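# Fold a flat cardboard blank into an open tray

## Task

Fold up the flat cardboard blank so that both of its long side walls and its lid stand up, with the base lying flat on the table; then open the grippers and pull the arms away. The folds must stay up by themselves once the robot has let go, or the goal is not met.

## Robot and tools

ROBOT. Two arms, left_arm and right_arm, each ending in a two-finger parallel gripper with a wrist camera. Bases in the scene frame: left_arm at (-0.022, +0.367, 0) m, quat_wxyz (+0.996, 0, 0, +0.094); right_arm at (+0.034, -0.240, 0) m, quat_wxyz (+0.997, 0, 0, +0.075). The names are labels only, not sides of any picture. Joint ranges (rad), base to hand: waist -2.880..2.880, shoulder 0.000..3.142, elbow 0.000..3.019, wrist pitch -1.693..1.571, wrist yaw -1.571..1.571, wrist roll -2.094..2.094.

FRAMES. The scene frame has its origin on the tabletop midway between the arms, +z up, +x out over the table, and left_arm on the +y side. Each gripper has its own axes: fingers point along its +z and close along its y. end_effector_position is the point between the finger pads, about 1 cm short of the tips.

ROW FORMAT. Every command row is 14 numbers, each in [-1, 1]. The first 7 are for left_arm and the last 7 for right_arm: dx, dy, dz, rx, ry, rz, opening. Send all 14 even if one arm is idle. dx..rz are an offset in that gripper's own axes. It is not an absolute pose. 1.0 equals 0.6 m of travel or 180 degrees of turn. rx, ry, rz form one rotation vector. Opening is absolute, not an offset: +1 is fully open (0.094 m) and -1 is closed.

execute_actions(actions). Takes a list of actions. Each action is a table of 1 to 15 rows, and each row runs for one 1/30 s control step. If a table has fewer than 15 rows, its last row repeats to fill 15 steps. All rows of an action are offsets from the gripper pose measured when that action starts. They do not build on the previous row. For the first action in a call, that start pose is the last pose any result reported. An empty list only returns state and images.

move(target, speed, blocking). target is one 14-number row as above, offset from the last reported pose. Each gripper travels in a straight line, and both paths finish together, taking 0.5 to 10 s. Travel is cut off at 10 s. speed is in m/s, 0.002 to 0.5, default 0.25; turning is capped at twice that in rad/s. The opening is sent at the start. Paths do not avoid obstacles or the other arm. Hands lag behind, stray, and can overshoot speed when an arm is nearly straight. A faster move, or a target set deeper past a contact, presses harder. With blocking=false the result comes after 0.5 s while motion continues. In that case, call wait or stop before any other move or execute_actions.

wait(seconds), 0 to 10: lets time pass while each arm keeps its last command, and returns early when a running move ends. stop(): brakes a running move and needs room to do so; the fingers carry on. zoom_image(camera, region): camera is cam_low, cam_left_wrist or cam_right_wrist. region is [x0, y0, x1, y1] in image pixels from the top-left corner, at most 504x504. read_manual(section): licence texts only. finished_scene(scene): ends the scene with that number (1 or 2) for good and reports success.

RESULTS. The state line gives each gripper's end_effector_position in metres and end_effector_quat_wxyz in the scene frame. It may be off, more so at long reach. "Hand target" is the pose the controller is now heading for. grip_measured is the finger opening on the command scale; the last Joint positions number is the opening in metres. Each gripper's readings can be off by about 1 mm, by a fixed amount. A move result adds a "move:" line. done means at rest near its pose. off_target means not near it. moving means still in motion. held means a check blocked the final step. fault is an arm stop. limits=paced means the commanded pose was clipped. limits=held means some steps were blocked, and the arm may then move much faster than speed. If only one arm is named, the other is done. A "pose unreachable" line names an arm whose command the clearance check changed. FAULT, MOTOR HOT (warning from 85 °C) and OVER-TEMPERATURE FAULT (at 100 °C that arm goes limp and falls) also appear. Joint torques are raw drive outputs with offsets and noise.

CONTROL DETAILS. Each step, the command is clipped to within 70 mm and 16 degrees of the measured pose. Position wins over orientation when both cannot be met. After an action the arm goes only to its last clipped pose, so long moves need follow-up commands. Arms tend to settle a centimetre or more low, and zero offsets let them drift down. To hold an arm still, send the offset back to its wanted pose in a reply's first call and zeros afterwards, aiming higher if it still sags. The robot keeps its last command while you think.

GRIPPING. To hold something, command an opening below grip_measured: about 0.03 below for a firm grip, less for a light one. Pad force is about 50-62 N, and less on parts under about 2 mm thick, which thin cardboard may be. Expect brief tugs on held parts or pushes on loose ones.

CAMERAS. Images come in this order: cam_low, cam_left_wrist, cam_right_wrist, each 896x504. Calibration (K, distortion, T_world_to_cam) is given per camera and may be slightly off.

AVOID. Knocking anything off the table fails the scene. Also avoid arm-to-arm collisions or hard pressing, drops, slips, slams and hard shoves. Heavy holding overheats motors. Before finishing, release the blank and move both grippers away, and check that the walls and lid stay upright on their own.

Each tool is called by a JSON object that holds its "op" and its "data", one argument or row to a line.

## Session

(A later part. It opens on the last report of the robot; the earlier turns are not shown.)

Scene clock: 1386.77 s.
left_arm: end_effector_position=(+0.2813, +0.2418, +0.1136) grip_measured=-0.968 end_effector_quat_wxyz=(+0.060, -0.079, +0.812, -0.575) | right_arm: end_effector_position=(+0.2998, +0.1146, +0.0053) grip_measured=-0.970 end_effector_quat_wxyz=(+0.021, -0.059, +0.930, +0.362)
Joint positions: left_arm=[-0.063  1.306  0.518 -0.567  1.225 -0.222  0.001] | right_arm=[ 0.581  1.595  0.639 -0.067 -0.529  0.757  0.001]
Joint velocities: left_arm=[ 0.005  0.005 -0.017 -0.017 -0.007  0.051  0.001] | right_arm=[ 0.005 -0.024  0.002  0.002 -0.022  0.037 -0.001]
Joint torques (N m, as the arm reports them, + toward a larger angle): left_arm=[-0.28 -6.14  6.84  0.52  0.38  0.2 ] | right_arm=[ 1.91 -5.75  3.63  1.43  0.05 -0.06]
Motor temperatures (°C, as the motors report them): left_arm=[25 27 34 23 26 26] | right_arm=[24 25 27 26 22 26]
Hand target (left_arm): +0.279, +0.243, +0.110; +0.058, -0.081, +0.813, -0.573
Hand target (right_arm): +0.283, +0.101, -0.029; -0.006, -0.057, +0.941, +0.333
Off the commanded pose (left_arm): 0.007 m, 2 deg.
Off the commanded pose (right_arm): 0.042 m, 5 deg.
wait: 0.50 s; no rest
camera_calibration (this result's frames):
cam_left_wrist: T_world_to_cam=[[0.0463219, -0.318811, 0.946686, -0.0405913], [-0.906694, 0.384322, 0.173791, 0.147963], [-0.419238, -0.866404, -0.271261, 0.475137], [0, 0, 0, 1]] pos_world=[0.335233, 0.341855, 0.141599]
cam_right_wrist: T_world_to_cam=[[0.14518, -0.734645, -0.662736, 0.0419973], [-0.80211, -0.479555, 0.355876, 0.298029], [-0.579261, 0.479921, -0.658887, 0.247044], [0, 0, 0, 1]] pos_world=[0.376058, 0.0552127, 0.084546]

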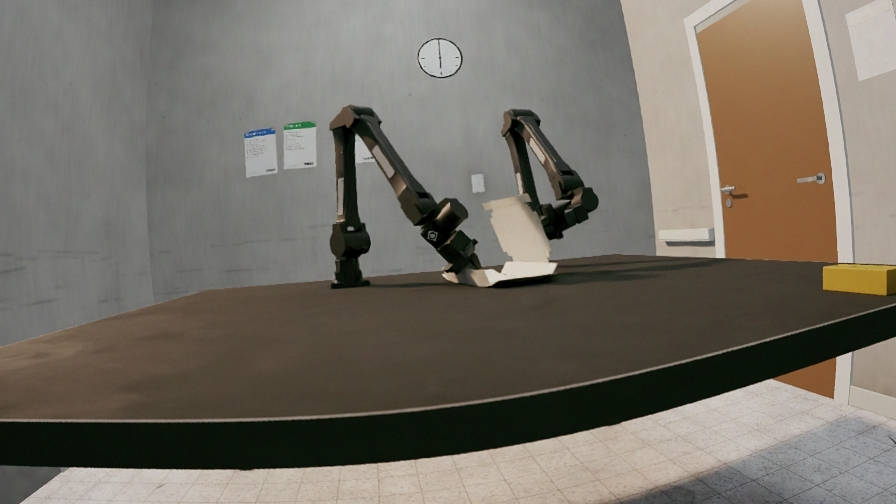

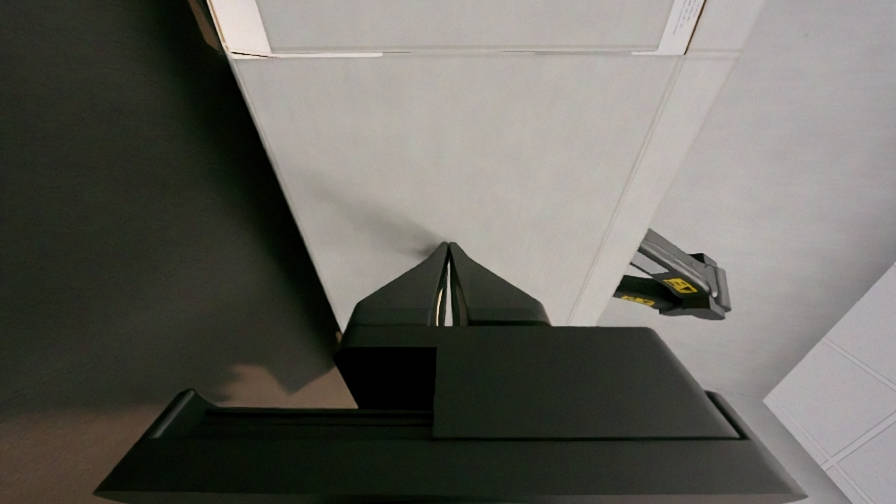

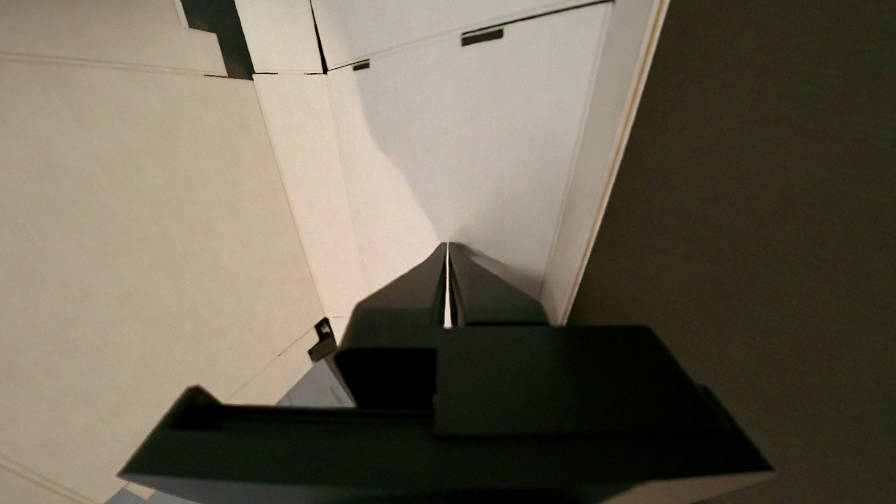

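{"op": "execute_actions", "data": {
  "actions": [
    [[0.0016,0.0176,-0.0046,-0.0058,0.0079,0.0006,-0.97,0.033,-0.0525,0.0328,0.018,0.017,0.008,-0.97],[0.0021,0.0244,-0.0069,-0.008,0.0079,0.0006,-0.97,0.033,-0.0525,0.0328,0.018,0.017,0.008,-0.97],[0.0026,0.0313,-0.0092,-0.0103,0.0079,0.0006,-0.97,0.033,-0.0525,0.0328,0.018,0.017,0.008,-0.97],[0.003,0.0381,-0.0116,-0.0125,0.0079,0.0006,-0.97,0.033,-0.0525,0.0328,0.018,0.017,0.008,-0.97],[0.0035,0.045,-0.0139,-0.0147,0.0079,0.0006,-0.97,0.033,-0.0525,0.0328,0.018,0.017,0.008,-0.97],[0.004,0.0518,-0.0162,-0.0169,0.0079,0.0006,-0.97,0.033,-0.0525,0.0328,0.018,0.017,0.008,-0.97],[0.0045,0.0587,-0.0185,-0.0191,0.0079,0.0006,-0.97,0.033,-0.0525,0.0328,0.018,0.017,0.008,-0.97],[0.0048,0.0653,-0.0177,-0.0214,0.0079,0.0006,-0.97,0.033,-0.0525,0.0328,0.018,0.017,0.008,-0.97],[0.0051,0.0719,-0.0169,-0.0236,0.0079,0.0006,-0.97,0.033,-0.0525,0.0328,0.018,0.017,0.008,-0.97],[0.0053,0.0784,-0.0161,-0.0258,0.0079,0.0006,-0.97,0.033,-0.0525,0.0328,0.018,0.017,0.008,-0.97],[0.0056,0.085,-0.0154,-0.028,0.0079,0.0006,-0.97,0.033,-0.0525,0.0328,0.018,0.017,0.008,-0.97],[0.0059,0.0916,-0.0146,-0.0302,0.0079,0.0006,-0.97,0.033,-0.0525,0.0328,0.018,0.017,0.008,-0.97],[0.0062,0.0982,-0.0138,-0.0325,0.0079,0.0006,-0.97,0.033,-0.0525,0.0328,0.018,0.017,0.008,-0.97],[0.0064,0.1047,-0.013,-0.0347,0.0079,0.0006,-0.97,0.033,-0.0525,0.0328,0.018,0.017,0.008,-0.97],[0.0067,0.1113,-0.0122,-0.0369,0.0079,0.0006,-0.97,0.033,-0.0525,0.0328,0.018,0.017,0.008,-0.97]]
  ]
}}

{"op": "wait", "data": {
  "seconds": 0.5
}}

{"op": "zoom_image", "data": {
  "camera": "cam_low",
  "region": [430, 130, 680, 295]
}}

Scene clock: 1422.50 s.
left_arm: end_effector_position=(+0.2666, +0.2655, +0.0612) grip_measured=-0.968 end_effector_quat_wxyz=(+0.034, -0.091, +0.841, -0.532) | right_arm: end_effector_position=(+0.2998, +0.1146, +0.0053) grip_measured=-0.970 end_effector_quat_wxyz=(+0.021, -0.059, +0.930, +0.362)
Joint positions: left_arm=[ 0.006  1.445  0.518 -0.691  1.124  0.007  0.001] | right_arm=[ 0.581  1.595  0.639 -0.067 -0.529  0.757  0.001]
Joint velocities: left_arm=[ 0.015  0.269  0.012  0.1   -0.242  0.212  0.   ] | right_arm=[-0.024  0.005 -0.002 -0.002  0.022 -0.051  0.001]
Joint torques (N m, as the arm reports them, + toward a larger angle): left_arm=[ 0.49 -6.35  6.55  1.32  0.61  0.21] | right_arm=[ 1.88 -5.73  3.63  1.45  0.05 -0.06]
Motor temperatures (°C, as the motors report them): left_arm=[25 27 34 23 25 26] | right_arm=[24 25 27 26 22 26]
Hand target (left_arm): +0.272, +0.269, +0.054; +0.046, -0.076, +0.845, -0.528
Hand target (right_arm): +0.283, +0.101, -0.029; -0.006, -0.057, +0.941, +0.333
Off the commanded pose (left_arm): 0.011 m, 2 deg.
Off the commanded pose (right_arm): 0.042 m, 5 deg.
camera_calibration (this result's frames):
cam_left_wrist: T_world_to_cam=[[0.104681, -0.410955, 0.905626, 0.028674], [-0.888057, 0.371275, 0.271127, 0.127119], [-0.447657, -0.832629, -0.326086, 0.477332], [0, 0, 0, 1]] pos_world=[0.323568, 0.362028, 0.0952177]
cam_right_wrist: T_world_to_cam=[[0.14518, -0.734645, -0.662736, 0.0419973], [-0.80211, -0.479555, 0.355876, 0.298029], [-0.579261, 0.479921, -0.658887, 0.247044], [0, 0, 0, 1]] pos_world=[0.376058, 0.0552127, 0.084546]

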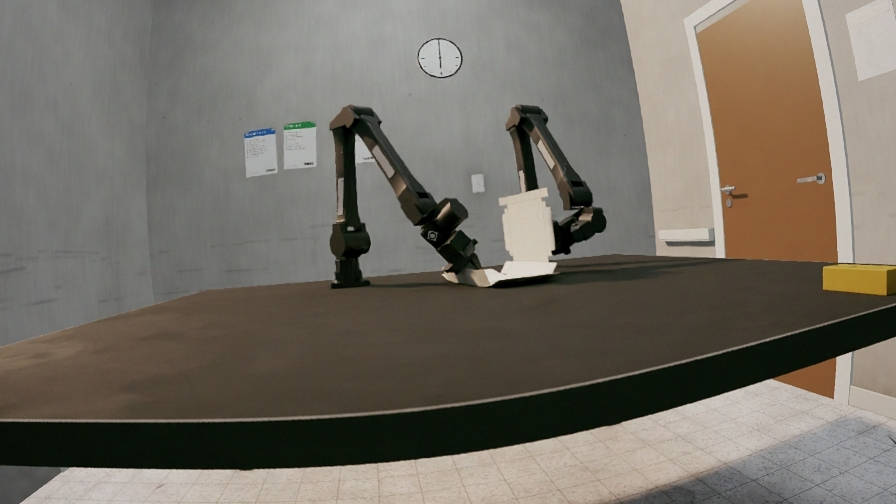

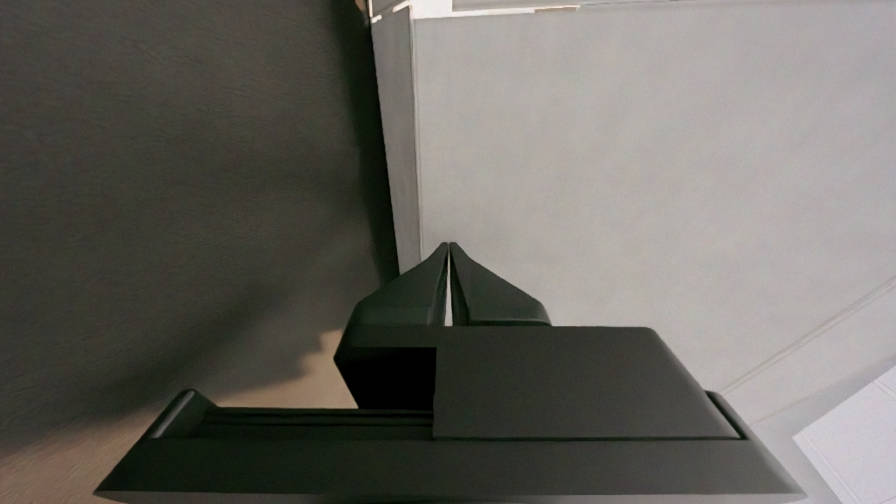

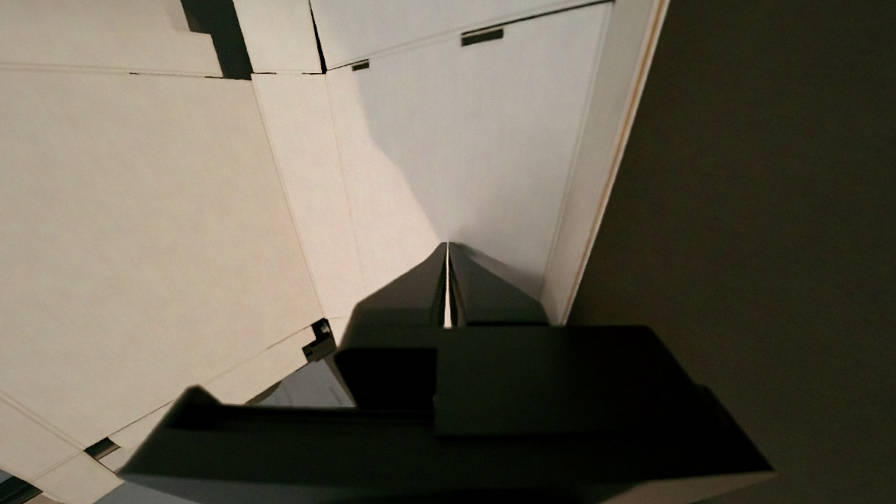

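Scene clock: 1423.00 s.
left_arm: end_effector_position=(+0.2661, +0.2670, +0.0542) grip_measured=-0.969 end_effector_quat_wxyz=(+0.036, -0.084, +0.844, -0.528) | right_arm: end_effector_position=(+0.2998, +0.1146, +0.0053) grip_measured=-0.970 end_effector_quat_wxyz=(+0.021, -0.059, +0.930, +0.362)
Joint positions: left_arm=[ 0.009  1.467  0.518 -0.684  1.114  0.038  0.001] | right_arm=[ 0.581  1.595  0.639 -0.067 -0.529  0.757  0.001]
Joint velocities: left_arm=[ 0.005 -0.005 -0.002  0.017 -0.11   0.007  0.   ] | right_arm=[ 0.005  0.015 -0.012 -0.002  0.022  0.007 -0.   ]
Joint torques (N m, as the arm reports them, + toward a larger angle): left_arm=[-0.91 -6.84  6.37  1.18  0.63  0.23] | right_arm=[ 1.9  -5.77  3.64  1.43  0.05 -0.06]
Motor temperatures (°C, as the motors report them): left_arm=[25 27 34 23 25 26] | right_arm=[24 25 27 26 22 26]
Hand target (left_arm): +0.272, +0.269, +0.054; +0.046, -0.076, +0.845, -0.528
Hand target (right_arm): +0.283, +0.101, -0.029; -0.006, -0.057, +0.941, +0.333
Off the commanded pose (left_arm): 0.007 m, 2 deg.
Off the commanded pose (right_arm): 0.042 m, 5 deg.
wait: 0.50 s; at rest by 0.33 s
camera_calibration (this result's frames):
cam_left_wrist: T_world_to_cam=[[0.0908479, -0.42195, 0.902056, 0.0425296], [-0.886634, 0.378182, 0.266195, 0.126061], [-0.453462, -0.823976, -0.339758, 0.475962], [0, 0, 0, 1]] pos_world=[0.323737, 0.362453, 0.0897908]
cam_right_wrist: T_world_to_cam=[[0.14518, -0.734645, -0.662736, 0.0419973], [-0.80211, -0.479555, 0.355876, 0.298029], [-0.579261, 0.479921, -0.658887, 0.247044], [0, 0, 0, 1]] pos_world=[0.376058, 0.0552127, 0.084546]

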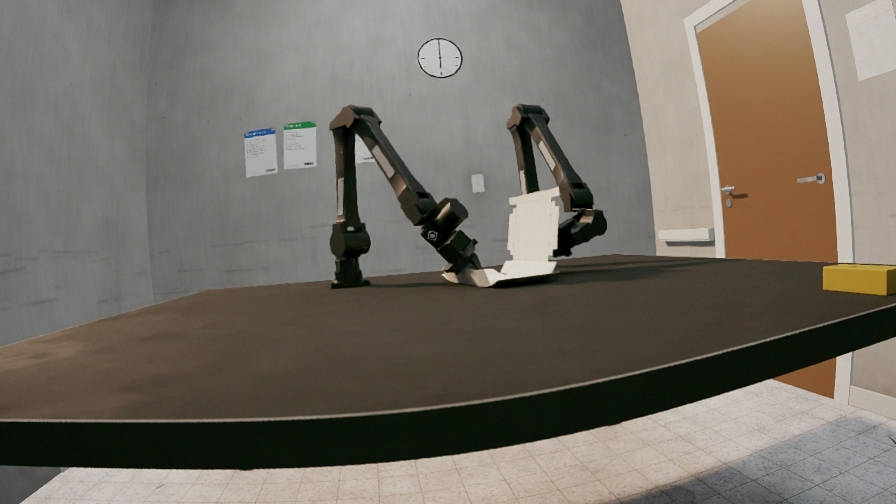

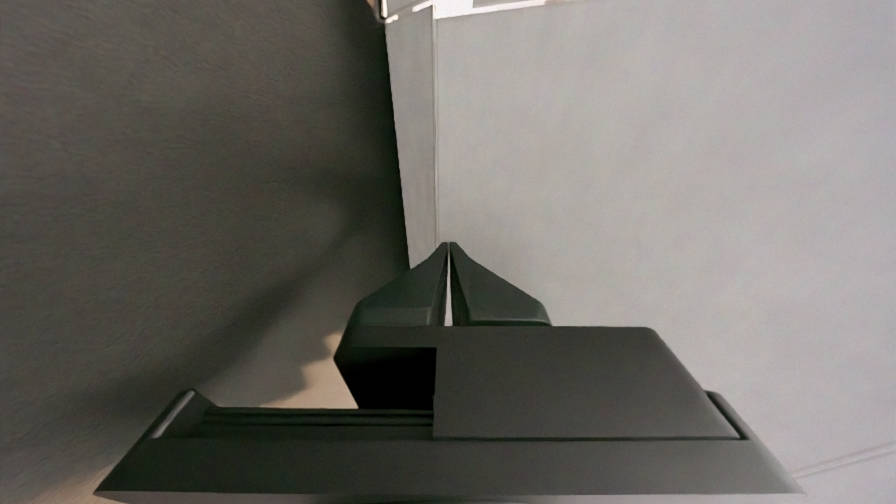

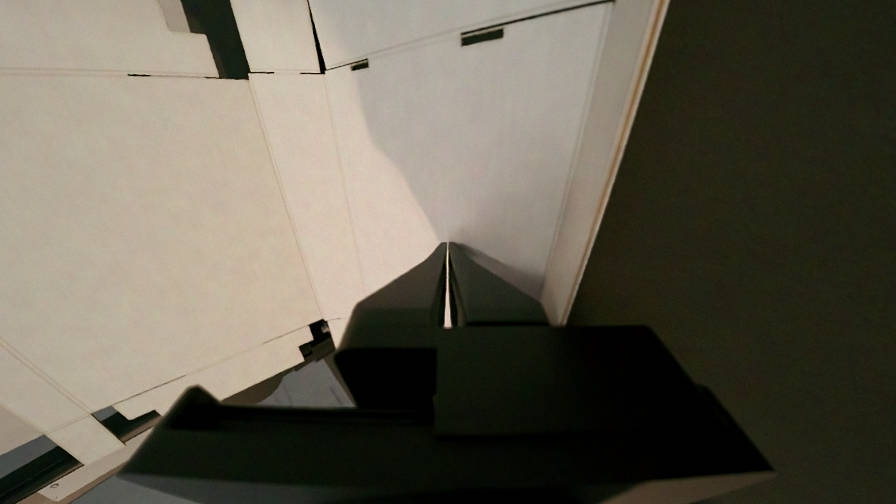

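Region (430, 130, 680, 295) of cam_low's 896x504 image, scaled by 2.016, with more detail than that image has; it fills the top 333 rows of this view, and the rest is white.

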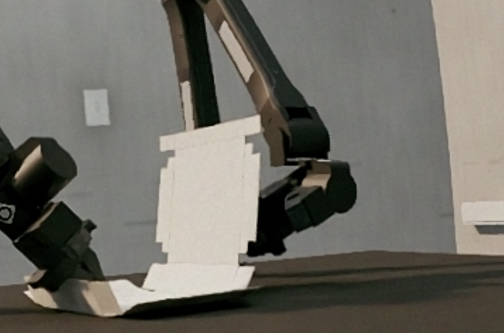

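{"op": "execute_actions", "data": {
  "actions": [
    [[-0.0107,-0.0007,0.0045,-0.0033,-0.0027,0.0077,-0.97,0.033,-0.0525,0.0328,0.018,0.017,0.008,-0.97],[-0.011,-0.0041,0.0104,-0.007,-0.0027,0.0077,-0.97,0.033,-0.0525,0.0328,0.018,0.017,0.008,-0.97],[-0.0112,-0.0074,0.0162,-0.0107,-0.0027,0.0077,-0.97,0.033,-0.0525,0.0328,0.018,0.017,0.008,-0.97],[-0.0115,-0.0108,0.0221,-0.0144,-0.0027,0.0077,-0.97,0.033,-0.0525,0.0328,0.018,0.017,0.008,-0.97],[-0.0117,-0.0141,0.0279,-0.0181,-0.0027,0.0077,-0.97,0.033,-0.0525,0.0328,0.018,0.017,0.008,-0.97],[-0.0119,-0.0174,0.0337,-0.0218,-0.0027,0.0077,-0.97,0.033,-0.0525,0.0328,0.018,0.017,0.008,-0.97],[-0.0122,-0.0208,0.0396,-0.0255,-0.0027,0.0077,-0.97,0.033,-0.0525,0.0328,0.018,0.017,0.008,-0.97],[-0.0124,-0.0241,0.0454,-0.0293,-0.0027,0.0077,-0.97,0.033,-0.0525,0.0328,0.018,0.017,0.008,-0.97],[-0.0126,-0.0258,0.0521,-0.033,-0.0027,0.0077,-0.97,0.033,-0.0525,0.0328,0.018,0.017,0.008,-0.97],[-0.0129,-0.0276,0.0589,-0.0367,-0.0027,0.0077,-0.97,0.033,-0.0525,0.0328,0.018,0.017,0.008,-0.97],[-0.0131,-0.0293,0.0656,-0.0404,-0.0027,0.0077,-0.97,0.033,-0.0525,0.0328,0.018,0.017,0.008,-0.97],[-0.0134,-0.031,0.0724,-0.0441,-0.0027,0.0077,-0.97,0.033,-0.0525,0.0328,0.018,0.017,0.008,-0.97],[-0.0136,-0.0327,0.0791,-0.0478,-0.0027,0.0077,-0.97,0.033,-0.0525,0.0328,0.018,0.017,0.008,-0.97],[-0.0139,-0.0345,0.0859,-0.0515,-0.0027,0.0077,-0.97,0.033,-0.0525,0.0328,0.018,0.017,0.008,-0.97],[-0.0141,-0.0362,0.0926,-0.0552,-0.0027,0.0077,-0.97,0.033,-0.0525,0.0328,0.018,0.017,0.008,-0.97]]
  ]
}}

{"op": "wait", "data": {
  "seconds": 0.5
}}

{"op": "zoom_image", "data": {
  "camera": "cam_low",
  "region": [430, 130, 680, 295]
}}

Scene clock: 1454.03 s.
left_arm: end_effector_position=(+0.2834, +0.2288, +0.0474) grip_measured=-0.969 end_effector_quat_wxyz=(+0.047, -0.059, +0.887, -0.455) | right_arm: end_effector_position=(+0.2999, +0.1146, +0.0053) grip_measured=-0.970 end_effector_quat_wxyz=(+0.022, -0.059, +0.930, +0.362)
Joint positions: left_arm=[-0.188  1.398  0.511 -0.451  0.93  -0.252  0.001] | right_arm=[ 0.581  1.595  0.639 -0.067 -0.529  0.757  0.001]
Joint velocities: left_arm=[-0.591 -0.073 -0.002  0.481 -0.462 -0.696 -0.   ] | right_arm=[-0.005 -0.024 -0.002  0.017 -0.007 -0.022 -0.   ]
Joint torques (N m, as the arm reports them, + toward a larger angle): left_arm=[-2.48 -8.5   6.16  1.77  0.52 -0.11] | right_arm=[ 1.93 -5.72  3.64  1.43  0.03 -0.06]
Motor temperatures (°C, as the motors report them): left_arm=[25 27 33 23 25 26] | right_arm=[24 25 27 26 22 26]
Hand target (left_arm): +0.284, +0.212, +0.051; +0.036, -0.074, +0.887, -0.455
Hand target (right_arm): +0.282, +0.101, -0.029; -0.006, -0.057, +0.941, +0.333
Off the commanded pose (left_arm): 0.019 m, 2 deg.
Off the commanded pose (right_arm): 0.042 m, 5 deg.
camera_calibration (this result's frames):
cam_left_wrist: T_world_to_cam=[[0.0493826, -0.57289, 0.818143, 0.0812016], [-0.883825, 0.356469, 0.302958, 0.160134], [-0.465205, -0.738056, -0.488731, 0.440769], [0, 0, 0, 1]] pos_world=[0.342568, 0.314749, 0.100469]
cam_right_wrist: T_world_to_cam=[[0.145367, -0.734666, -0.662673, 0.0419518], [-0.802383, -0.4794, 0.355468, 0.298182], [-0.578835, 0.480044, -0.659172, 0.246966], [0, 0, 0, 1]] pos_world=[0.376111, 0.0552144, 0.0845994]

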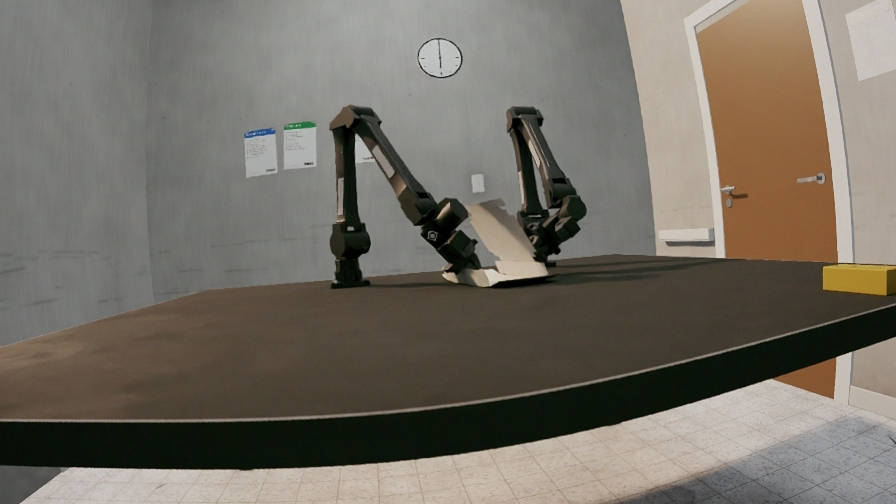

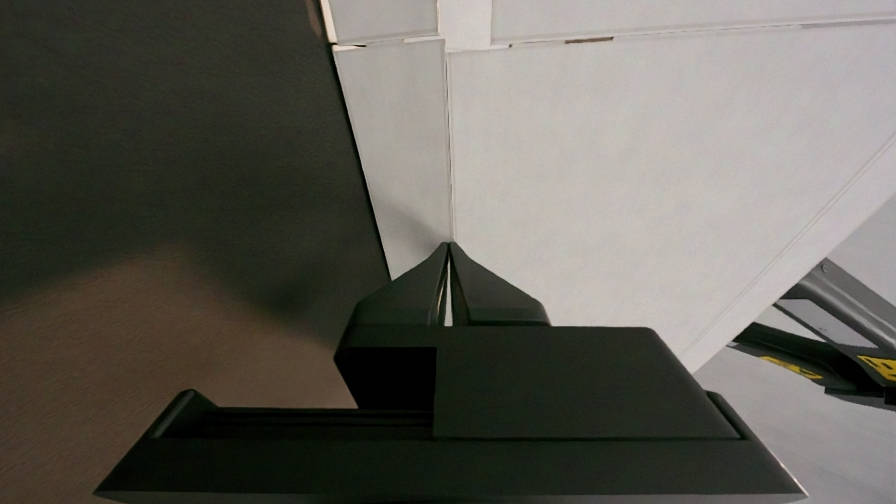

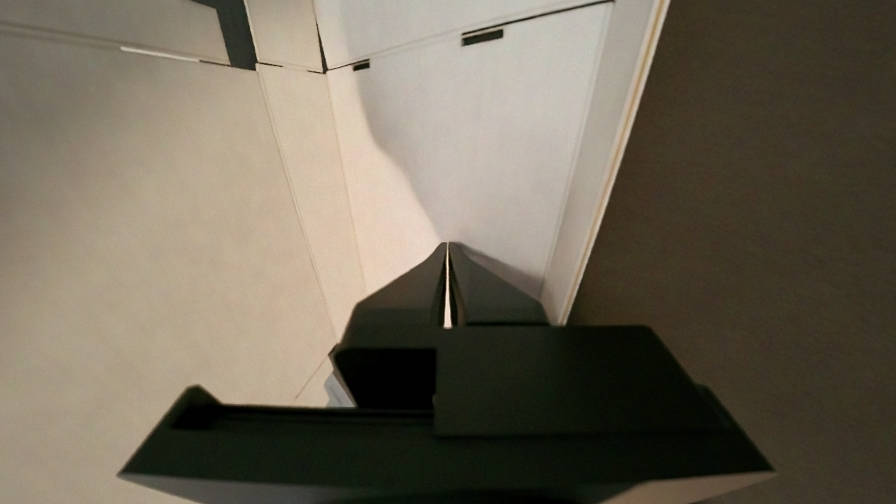

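Scene clock: 1454.53 s.
left_arm: end_effector_position=(+0.2842, +0.2180, +0.0468) grip_measured=-0.969 end_effector_quat_wxyz=(+0.032, -0.080, +0.888, -0.452) | right_arm: end_effector_position=(+0.2999, +0.1146, +0.0052) grip_measured=-0.970 end_effector_quat_wxyz=(+0.022, -0.059, +0.930, +0.362)
Joint positions: left_arm=[-0.229  1.396  0.511 -0.417  0.912 -0.355  0.001] | right_arm=[ 0.581  1.595  0.639 -0.067 -0.528  0.757  0.001]
Joint velocities: left_arm=[-0.015 -0.015 -0.017 -0.022 -0.022 -0.022 -0.   ] | right_arm=[-0.015 -0.015 -0.002  0.007  0.081  0.051  0.001]
Joint torques (N m, as the arm reports them, + toward a larger angle): left_arm=[-2.32 -8.41  6.15  1.89  0.58 -0.07] | right_arm=[ 1.95 -5.75  3.63  1.42  0.02 -0.06]
Motor temperatures (°C, as the motors report them): left_arm=[25 27 33 23 25 26] | right_arm=[24 25 27 26 22 26]
Hand target (left_arm): +0.284, +0.212, +0.051; +0.036, -0.074, +0.887, -0.455
Hand target (right_arm): +0.282, +0.101, -0.029; -0.006, -0.057, +0.941, +0.333
Off the commanded pose (left_arm): 0.008 m, 1 deg.
Off the commanded pose (right_arm): 0.042 m, 5 deg.
wait: 0.50 s; no rest
camera_calibration (this result's frames):
cam_left_wrist: T_world_to_cam=[[0.101369, -0.573416, 0.812969, 0.0610293], [-0.87692, 0.334417, 0.345219, 0.165647], [-0.469825, -0.747904, -0.46894, 0.435416], [0, 0, 0, 1]] pos_world=[0.343642, 0.305249, 0.0973847]
cam_right_wrist: T_world_to_cam=[[0.145365, -0.734855, -0.662463, 0.0419243], [-0.802556, -0.479154, 0.355409, 0.298242], [-0.578596, 0.479999, -0.659414, 0.246927], [0, 0, 0, 1]] pos_world=[0.376132, 0.0551878, 0.0846021]

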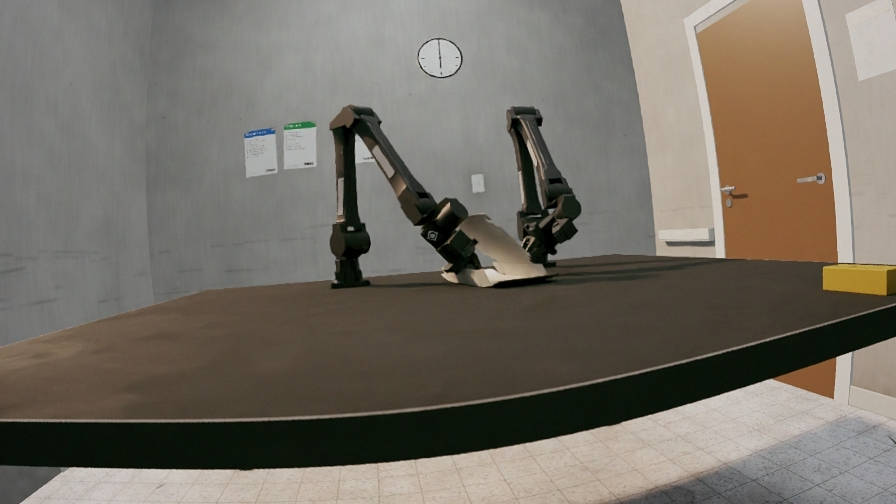

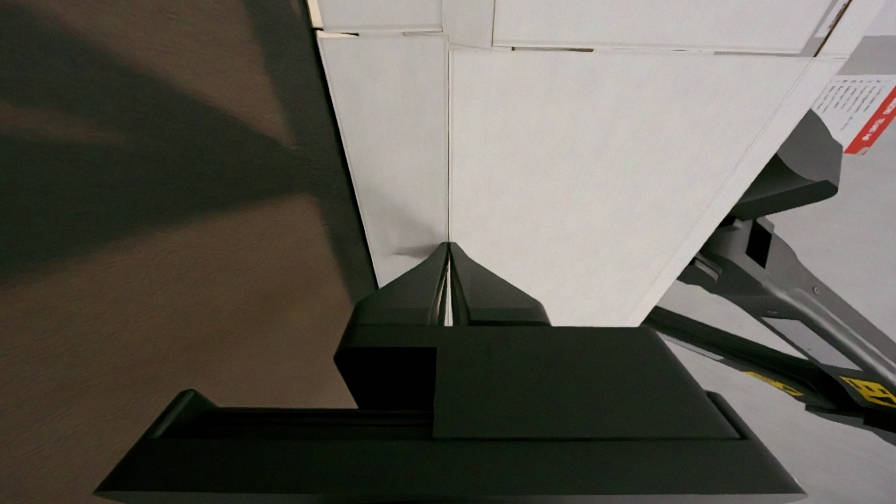

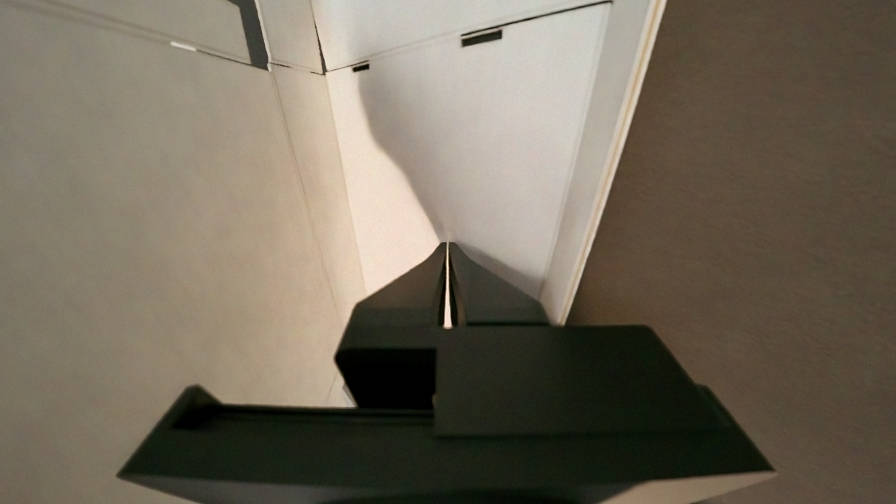

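Region (430, 130, 680, 295) of cam_low's 896x504 image, scaled by 2.016, with more detail than that image has; it fills the top 333 rows of this view, and the rest is white.

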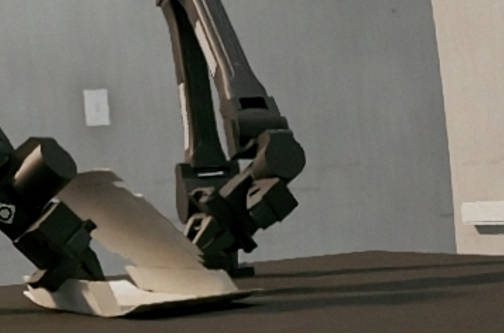

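{"op": "execute_actions", "data": {
  "actions": [
    [[0.0012,-0.0097,0.0116,-0.003,-0.0036,0.0035,-0.97,0.033,-0.0525,0.0328,0.018,0.017,0.008,-0.97],[0.0013,-0.0086,0.0146,-0.0067,-0.0036,0.0035,-0.97,0.033,-0.0525,0.0328,0.018,0.017,0.008,-0.97],[0.0015,-0.0075,0.0176,-0.0104,-0.0036,0.0035,-0.97,0.033,-0.0525,0.0328,0.018,0.017,0.008,-0.97],[0.0016,-0.0063,0.0206,-0.0141,-0.0036,0.0035,-0.97,0.033,-0.0525,0.0328,0.018,0.017,0.008,-0.97],[0.0018,-0.0052,0.0236,-0.0178,-0.0036,0.0035,-0.97,0.033,-0.0525,0.0328,0.018,0.017,0.008,-0.97],[0.0019,-0.0041,0.0266,-0.0215,-0.0036,0.0035,-0.97,0.033,-0.0525,0.0328,0.018,0.017,0.008,-0.97],[0.0021,-0.003,0.0296,-0.0252,-0.0036,0.0035,-0.97,0.033,-0.0525,0.0328,0.018,0.017,0.008,-0.97],[0.0022,-0.0019,0.0327,-0.029,-0.0036,0.0035,-0.97,0.033,-0.0525,0.0328,0.018,0.017,0.008,-0.97],[0.0024,-0.0008,0.0357,-0.0327,-0.0036,0.0035,-0.97,0.033,-0.0525,0.0328,0.018,0.017,0.008,-0.97],[0.0025,0.0003,0.0387,-0.0364,-0.0036,0.0035,-0.97,0.033,-0.0525,0.0328,0.018,0.017,0.008,-0.97],[0.0027,0.0014,0.0417,-0.0401,-0.0036,0.0035,-0.97,0.033,-0.0525,0.0328,0.018,0.017,0.008,-0.97],[0.0028,0.0026,0.0447,-0.0438,-0.0036,0.0035,-0.97,0.033,-0.0525,0.0328,0.018,0.017,0.008,-0.97],[0.003,0.0037,0.0477,-0.0475,-0.0036,0.0035,-0.97,0.033,-0.0525,0.0328,0.018,0.017,0.008,-0.97],[0.0031,0.0048,0.0507,-0.0512,-0.0036,0.0035,-0.97,0.033,-0.0525,0.0328,0.018,0.017,0.008,-0.97],[0.0033,0.0059,0.0537,-0.0549,-0.0036,0.0035,-0.97,0.033,-0.0525,0.0328,0.018,0.017,0.008,-0.97]]
  ]
}}

{"op": "wait", "data": {
  "seconds": 0.5
}}

{"op": "zoom_image", "data": {
  "camera": "cam_low",
  "region": [430, 180, 600, 295]
}}

Scene clock: 1480.00 s.
left_arm: end_effector_position=(+0.2866, +0.2058, +0.0279) grip_measured=-0.969 end_effector_quat_wxyz=(+0.043, -0.081, +0.920, -0.382) | right_arm: end_effector_position=(+0.2999, +0.1146, +0.0052) grip_measured=-0.970 end_effector_quat_wxyz=(+0.022, -0.059, +0.930, +0.362)
Joint positions: left_arm=[-0.333  1.395  0.508 -0.356  0.73  -0.447  0.001] | right_arm=[ 0.581  1.595  0.639 -0.067 -0.528  0.757  0.001]
Joint velocities: left_arm=[-0.23  -0.005 -0.002  0.066 -0.344 -0.183 -0.   ] | right_arm=[-0.005 -0.005  0.002 -0.002 -0.051 -0.037 -0.   ]
Joint torques (N m, as the arm reports them, + toward a larger angle): left_arm=[-3.44 -6.9   7.67  1.21 -0.15 -0.11] | right_arm=[ 1.9  -5.75  3.64  1.44  0.04 -0.06]
Motor temperatures (°C, as the motors report them): left_arm=[25 28 33 23 25 26] | right_arm=[24 25 27 26 22 26]
Hand target (left_arm): +0.286, +0.195, +0.026; +0.034, -0.081, +0.924, -0.373
Hand target (right_arm): +0.283, +0.101, -0.029; -0.006, -0.057, +0.941, +0.333
Off the commanded pose (left_arm): 0.012 m, 2 deg.
Off the commanded pose (right_arm): 0.042 m, 5 deg.
camera_calibration (this result's frames):
cam_left_wrist: T_world_to_cam=[[0.103609, -0.690902, 0.715485, 0.095428], [-0.882272, 0.268272, 0.386816, 0.192356], [-0.459196, -0.67133, -0.581768, 0.402877], [0, 0, 0, 1]] pos_world=[0.344823, 0.284791, 0.0916974]
cam_right_wrist: T_world_to_cam=[[0.145365, -0.734855, -0.662463, 0.0419243], [-0.802556, -0.479154, 0.355409, 0.298242], [-0.578596, 0.479999, -0.659414, 0.246927], [0, 0, 0, 1]] pos_world=[0.376132, 0.0551878, 0.0846021]

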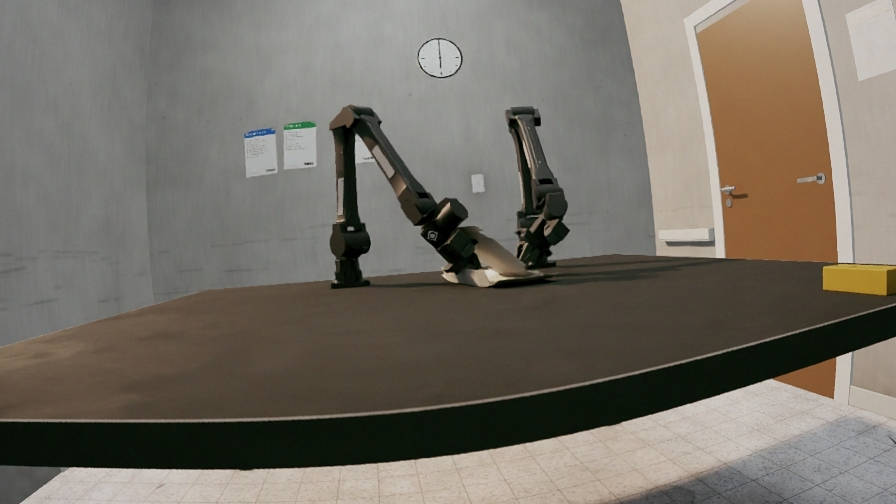

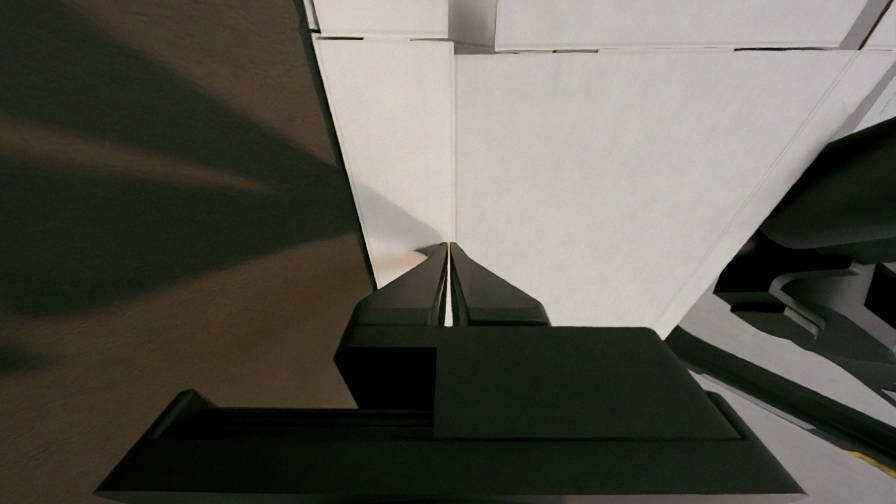

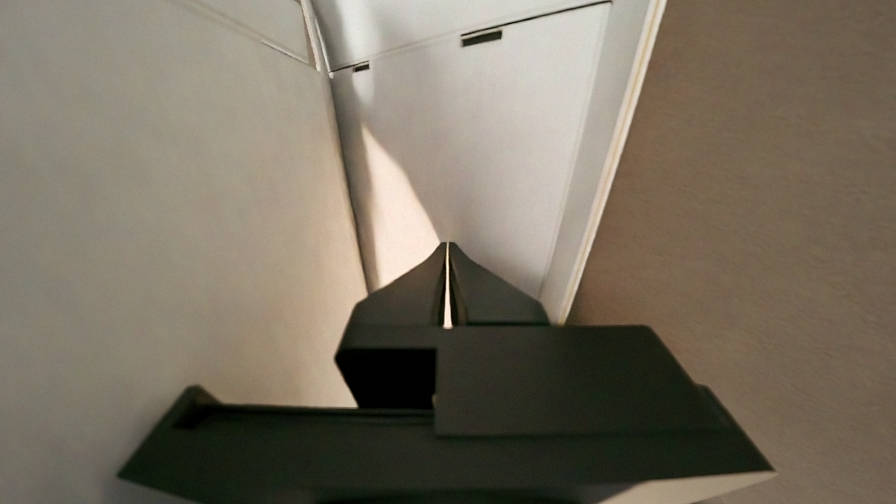

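Scene clock: 1480.50 s.
left_arm: end_effector_position=(+0.2866, +0.2044, +0.0264) grip_measured=-0.969 end_effector_quat_wxyz=(+0.041, -0.087, +0.922, -0.375) | right_arm: end_effector_position=(+0.2999, +0.1146, +0.0052) grip_measured=-0.970 end_effector_quat_wxyz=(+0.022, -0.059, +0.930, +0.362)
Joint positions: left_arm=[-0.344  1.395  0.509 -0.352  0.713 -0.469  0.001] | right_arm=[ 0.581  1.595  0.639 -0.067 -0.528  0.757  0.001]
Joint velocities: left_arm=[ 0.005 -0.005 -0.012  0.007 -0.051 -0.007 -0.002] | right_arm=[-0.015  0.005 -0.027 -0.007 -0.066  0.051  0.   ]
Joint torques (N m, as the arm reports them, + toward a larger angle): left_arm=[-3.12 -6.65  7.61  1.21  0.   -0.08] | right_arm=[ 1.9  -5.72  3.64  1.44  0.04 -0.06]
Motor temperatures (°C, as the motors report them): left_arm=[25 28 33 23 25 26] | right_arm=[24 25 27 26 22 26]
Hand target (left_arm): +0.286, +0.195, +0.026; +0.035, -0.081, +0.924, -0.373
Hand target (right_arm): +0.283, +0.101, -0.029; -0.006, -0.057, +0.941, +0.333
Off the commanded pose (left_arm): 0.010 m, 1 deg.
Off the commanded pose (right_arm): 0.042 m, 5 deg.
wait: 0.50 s; at rest by 0.27 s
camera_calibration (this result's frames):
cam_left_wrist: T_world_to_cam=[[0.117186, -0.698792, 0.705661, 0.0935406], [-0.881442, 0.254167, 0.39807, 0.195695], [-0.457524, -0.668647, -0.586159, 0.400135], [0, 0, 0, 1]] pos_world=[0.344603, 0.283175, 0.0906346]
cam_right_wrist: T_world_to_cam=[[0.145365, -0.734855, -0.662463, 0.0419243], [-0.802556, -0.479154, 0.355409, 0.298242], [-0.578596, 0.479999, -0.659414, 0.246927], [0, 0, 0, 1]] pos_world=[0.376132, 0.0551878, 0.0846021]

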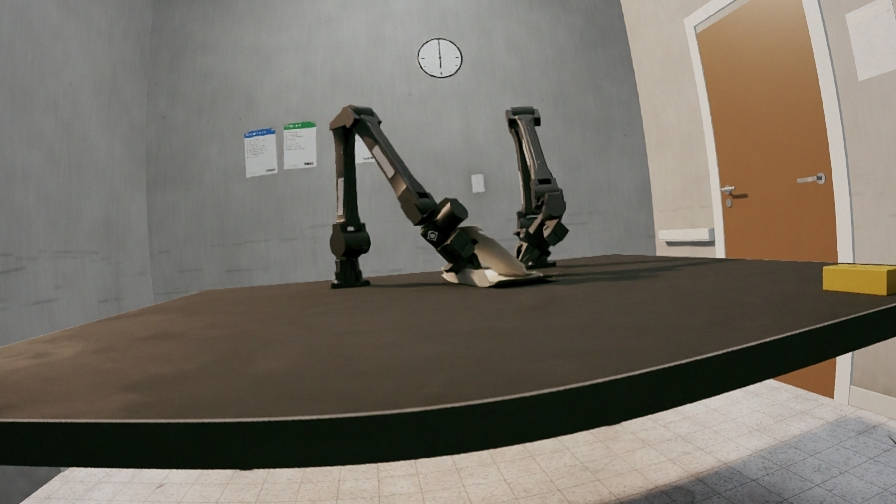

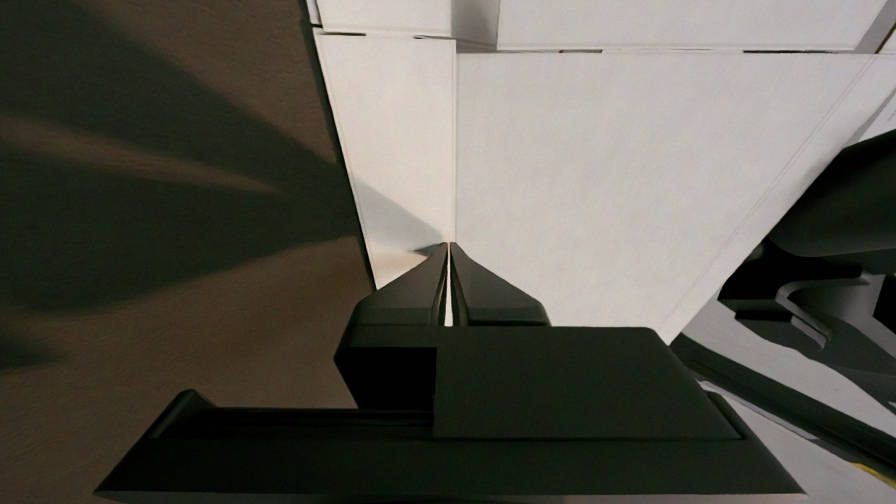

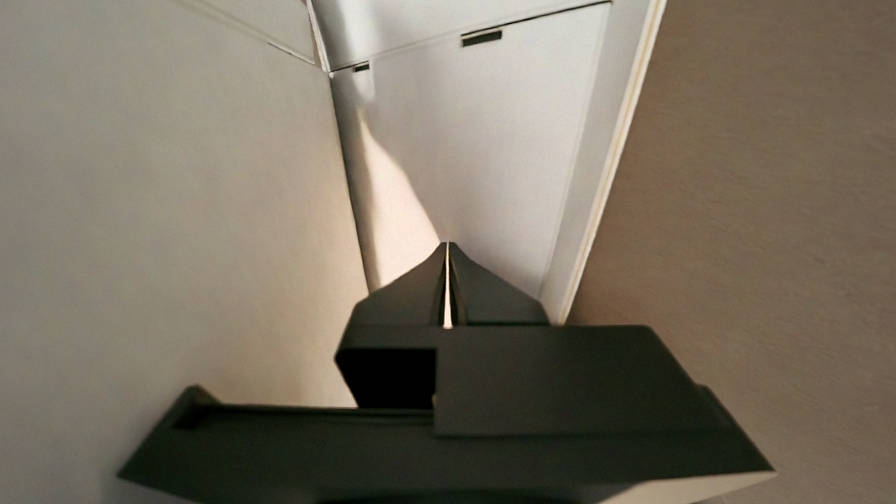

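Region (430, 180, 600, 295) of cam_low's 896x504 image, scaled by 2.965, with more detail than that image has; it fills the top 341 rows of this view, and the rest is white.

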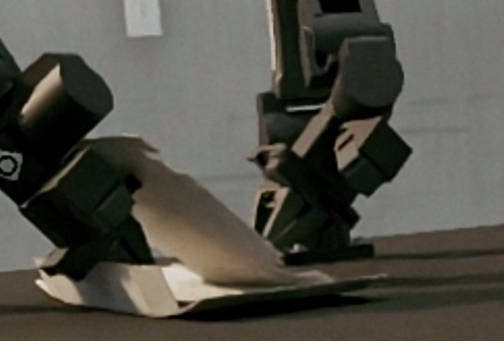

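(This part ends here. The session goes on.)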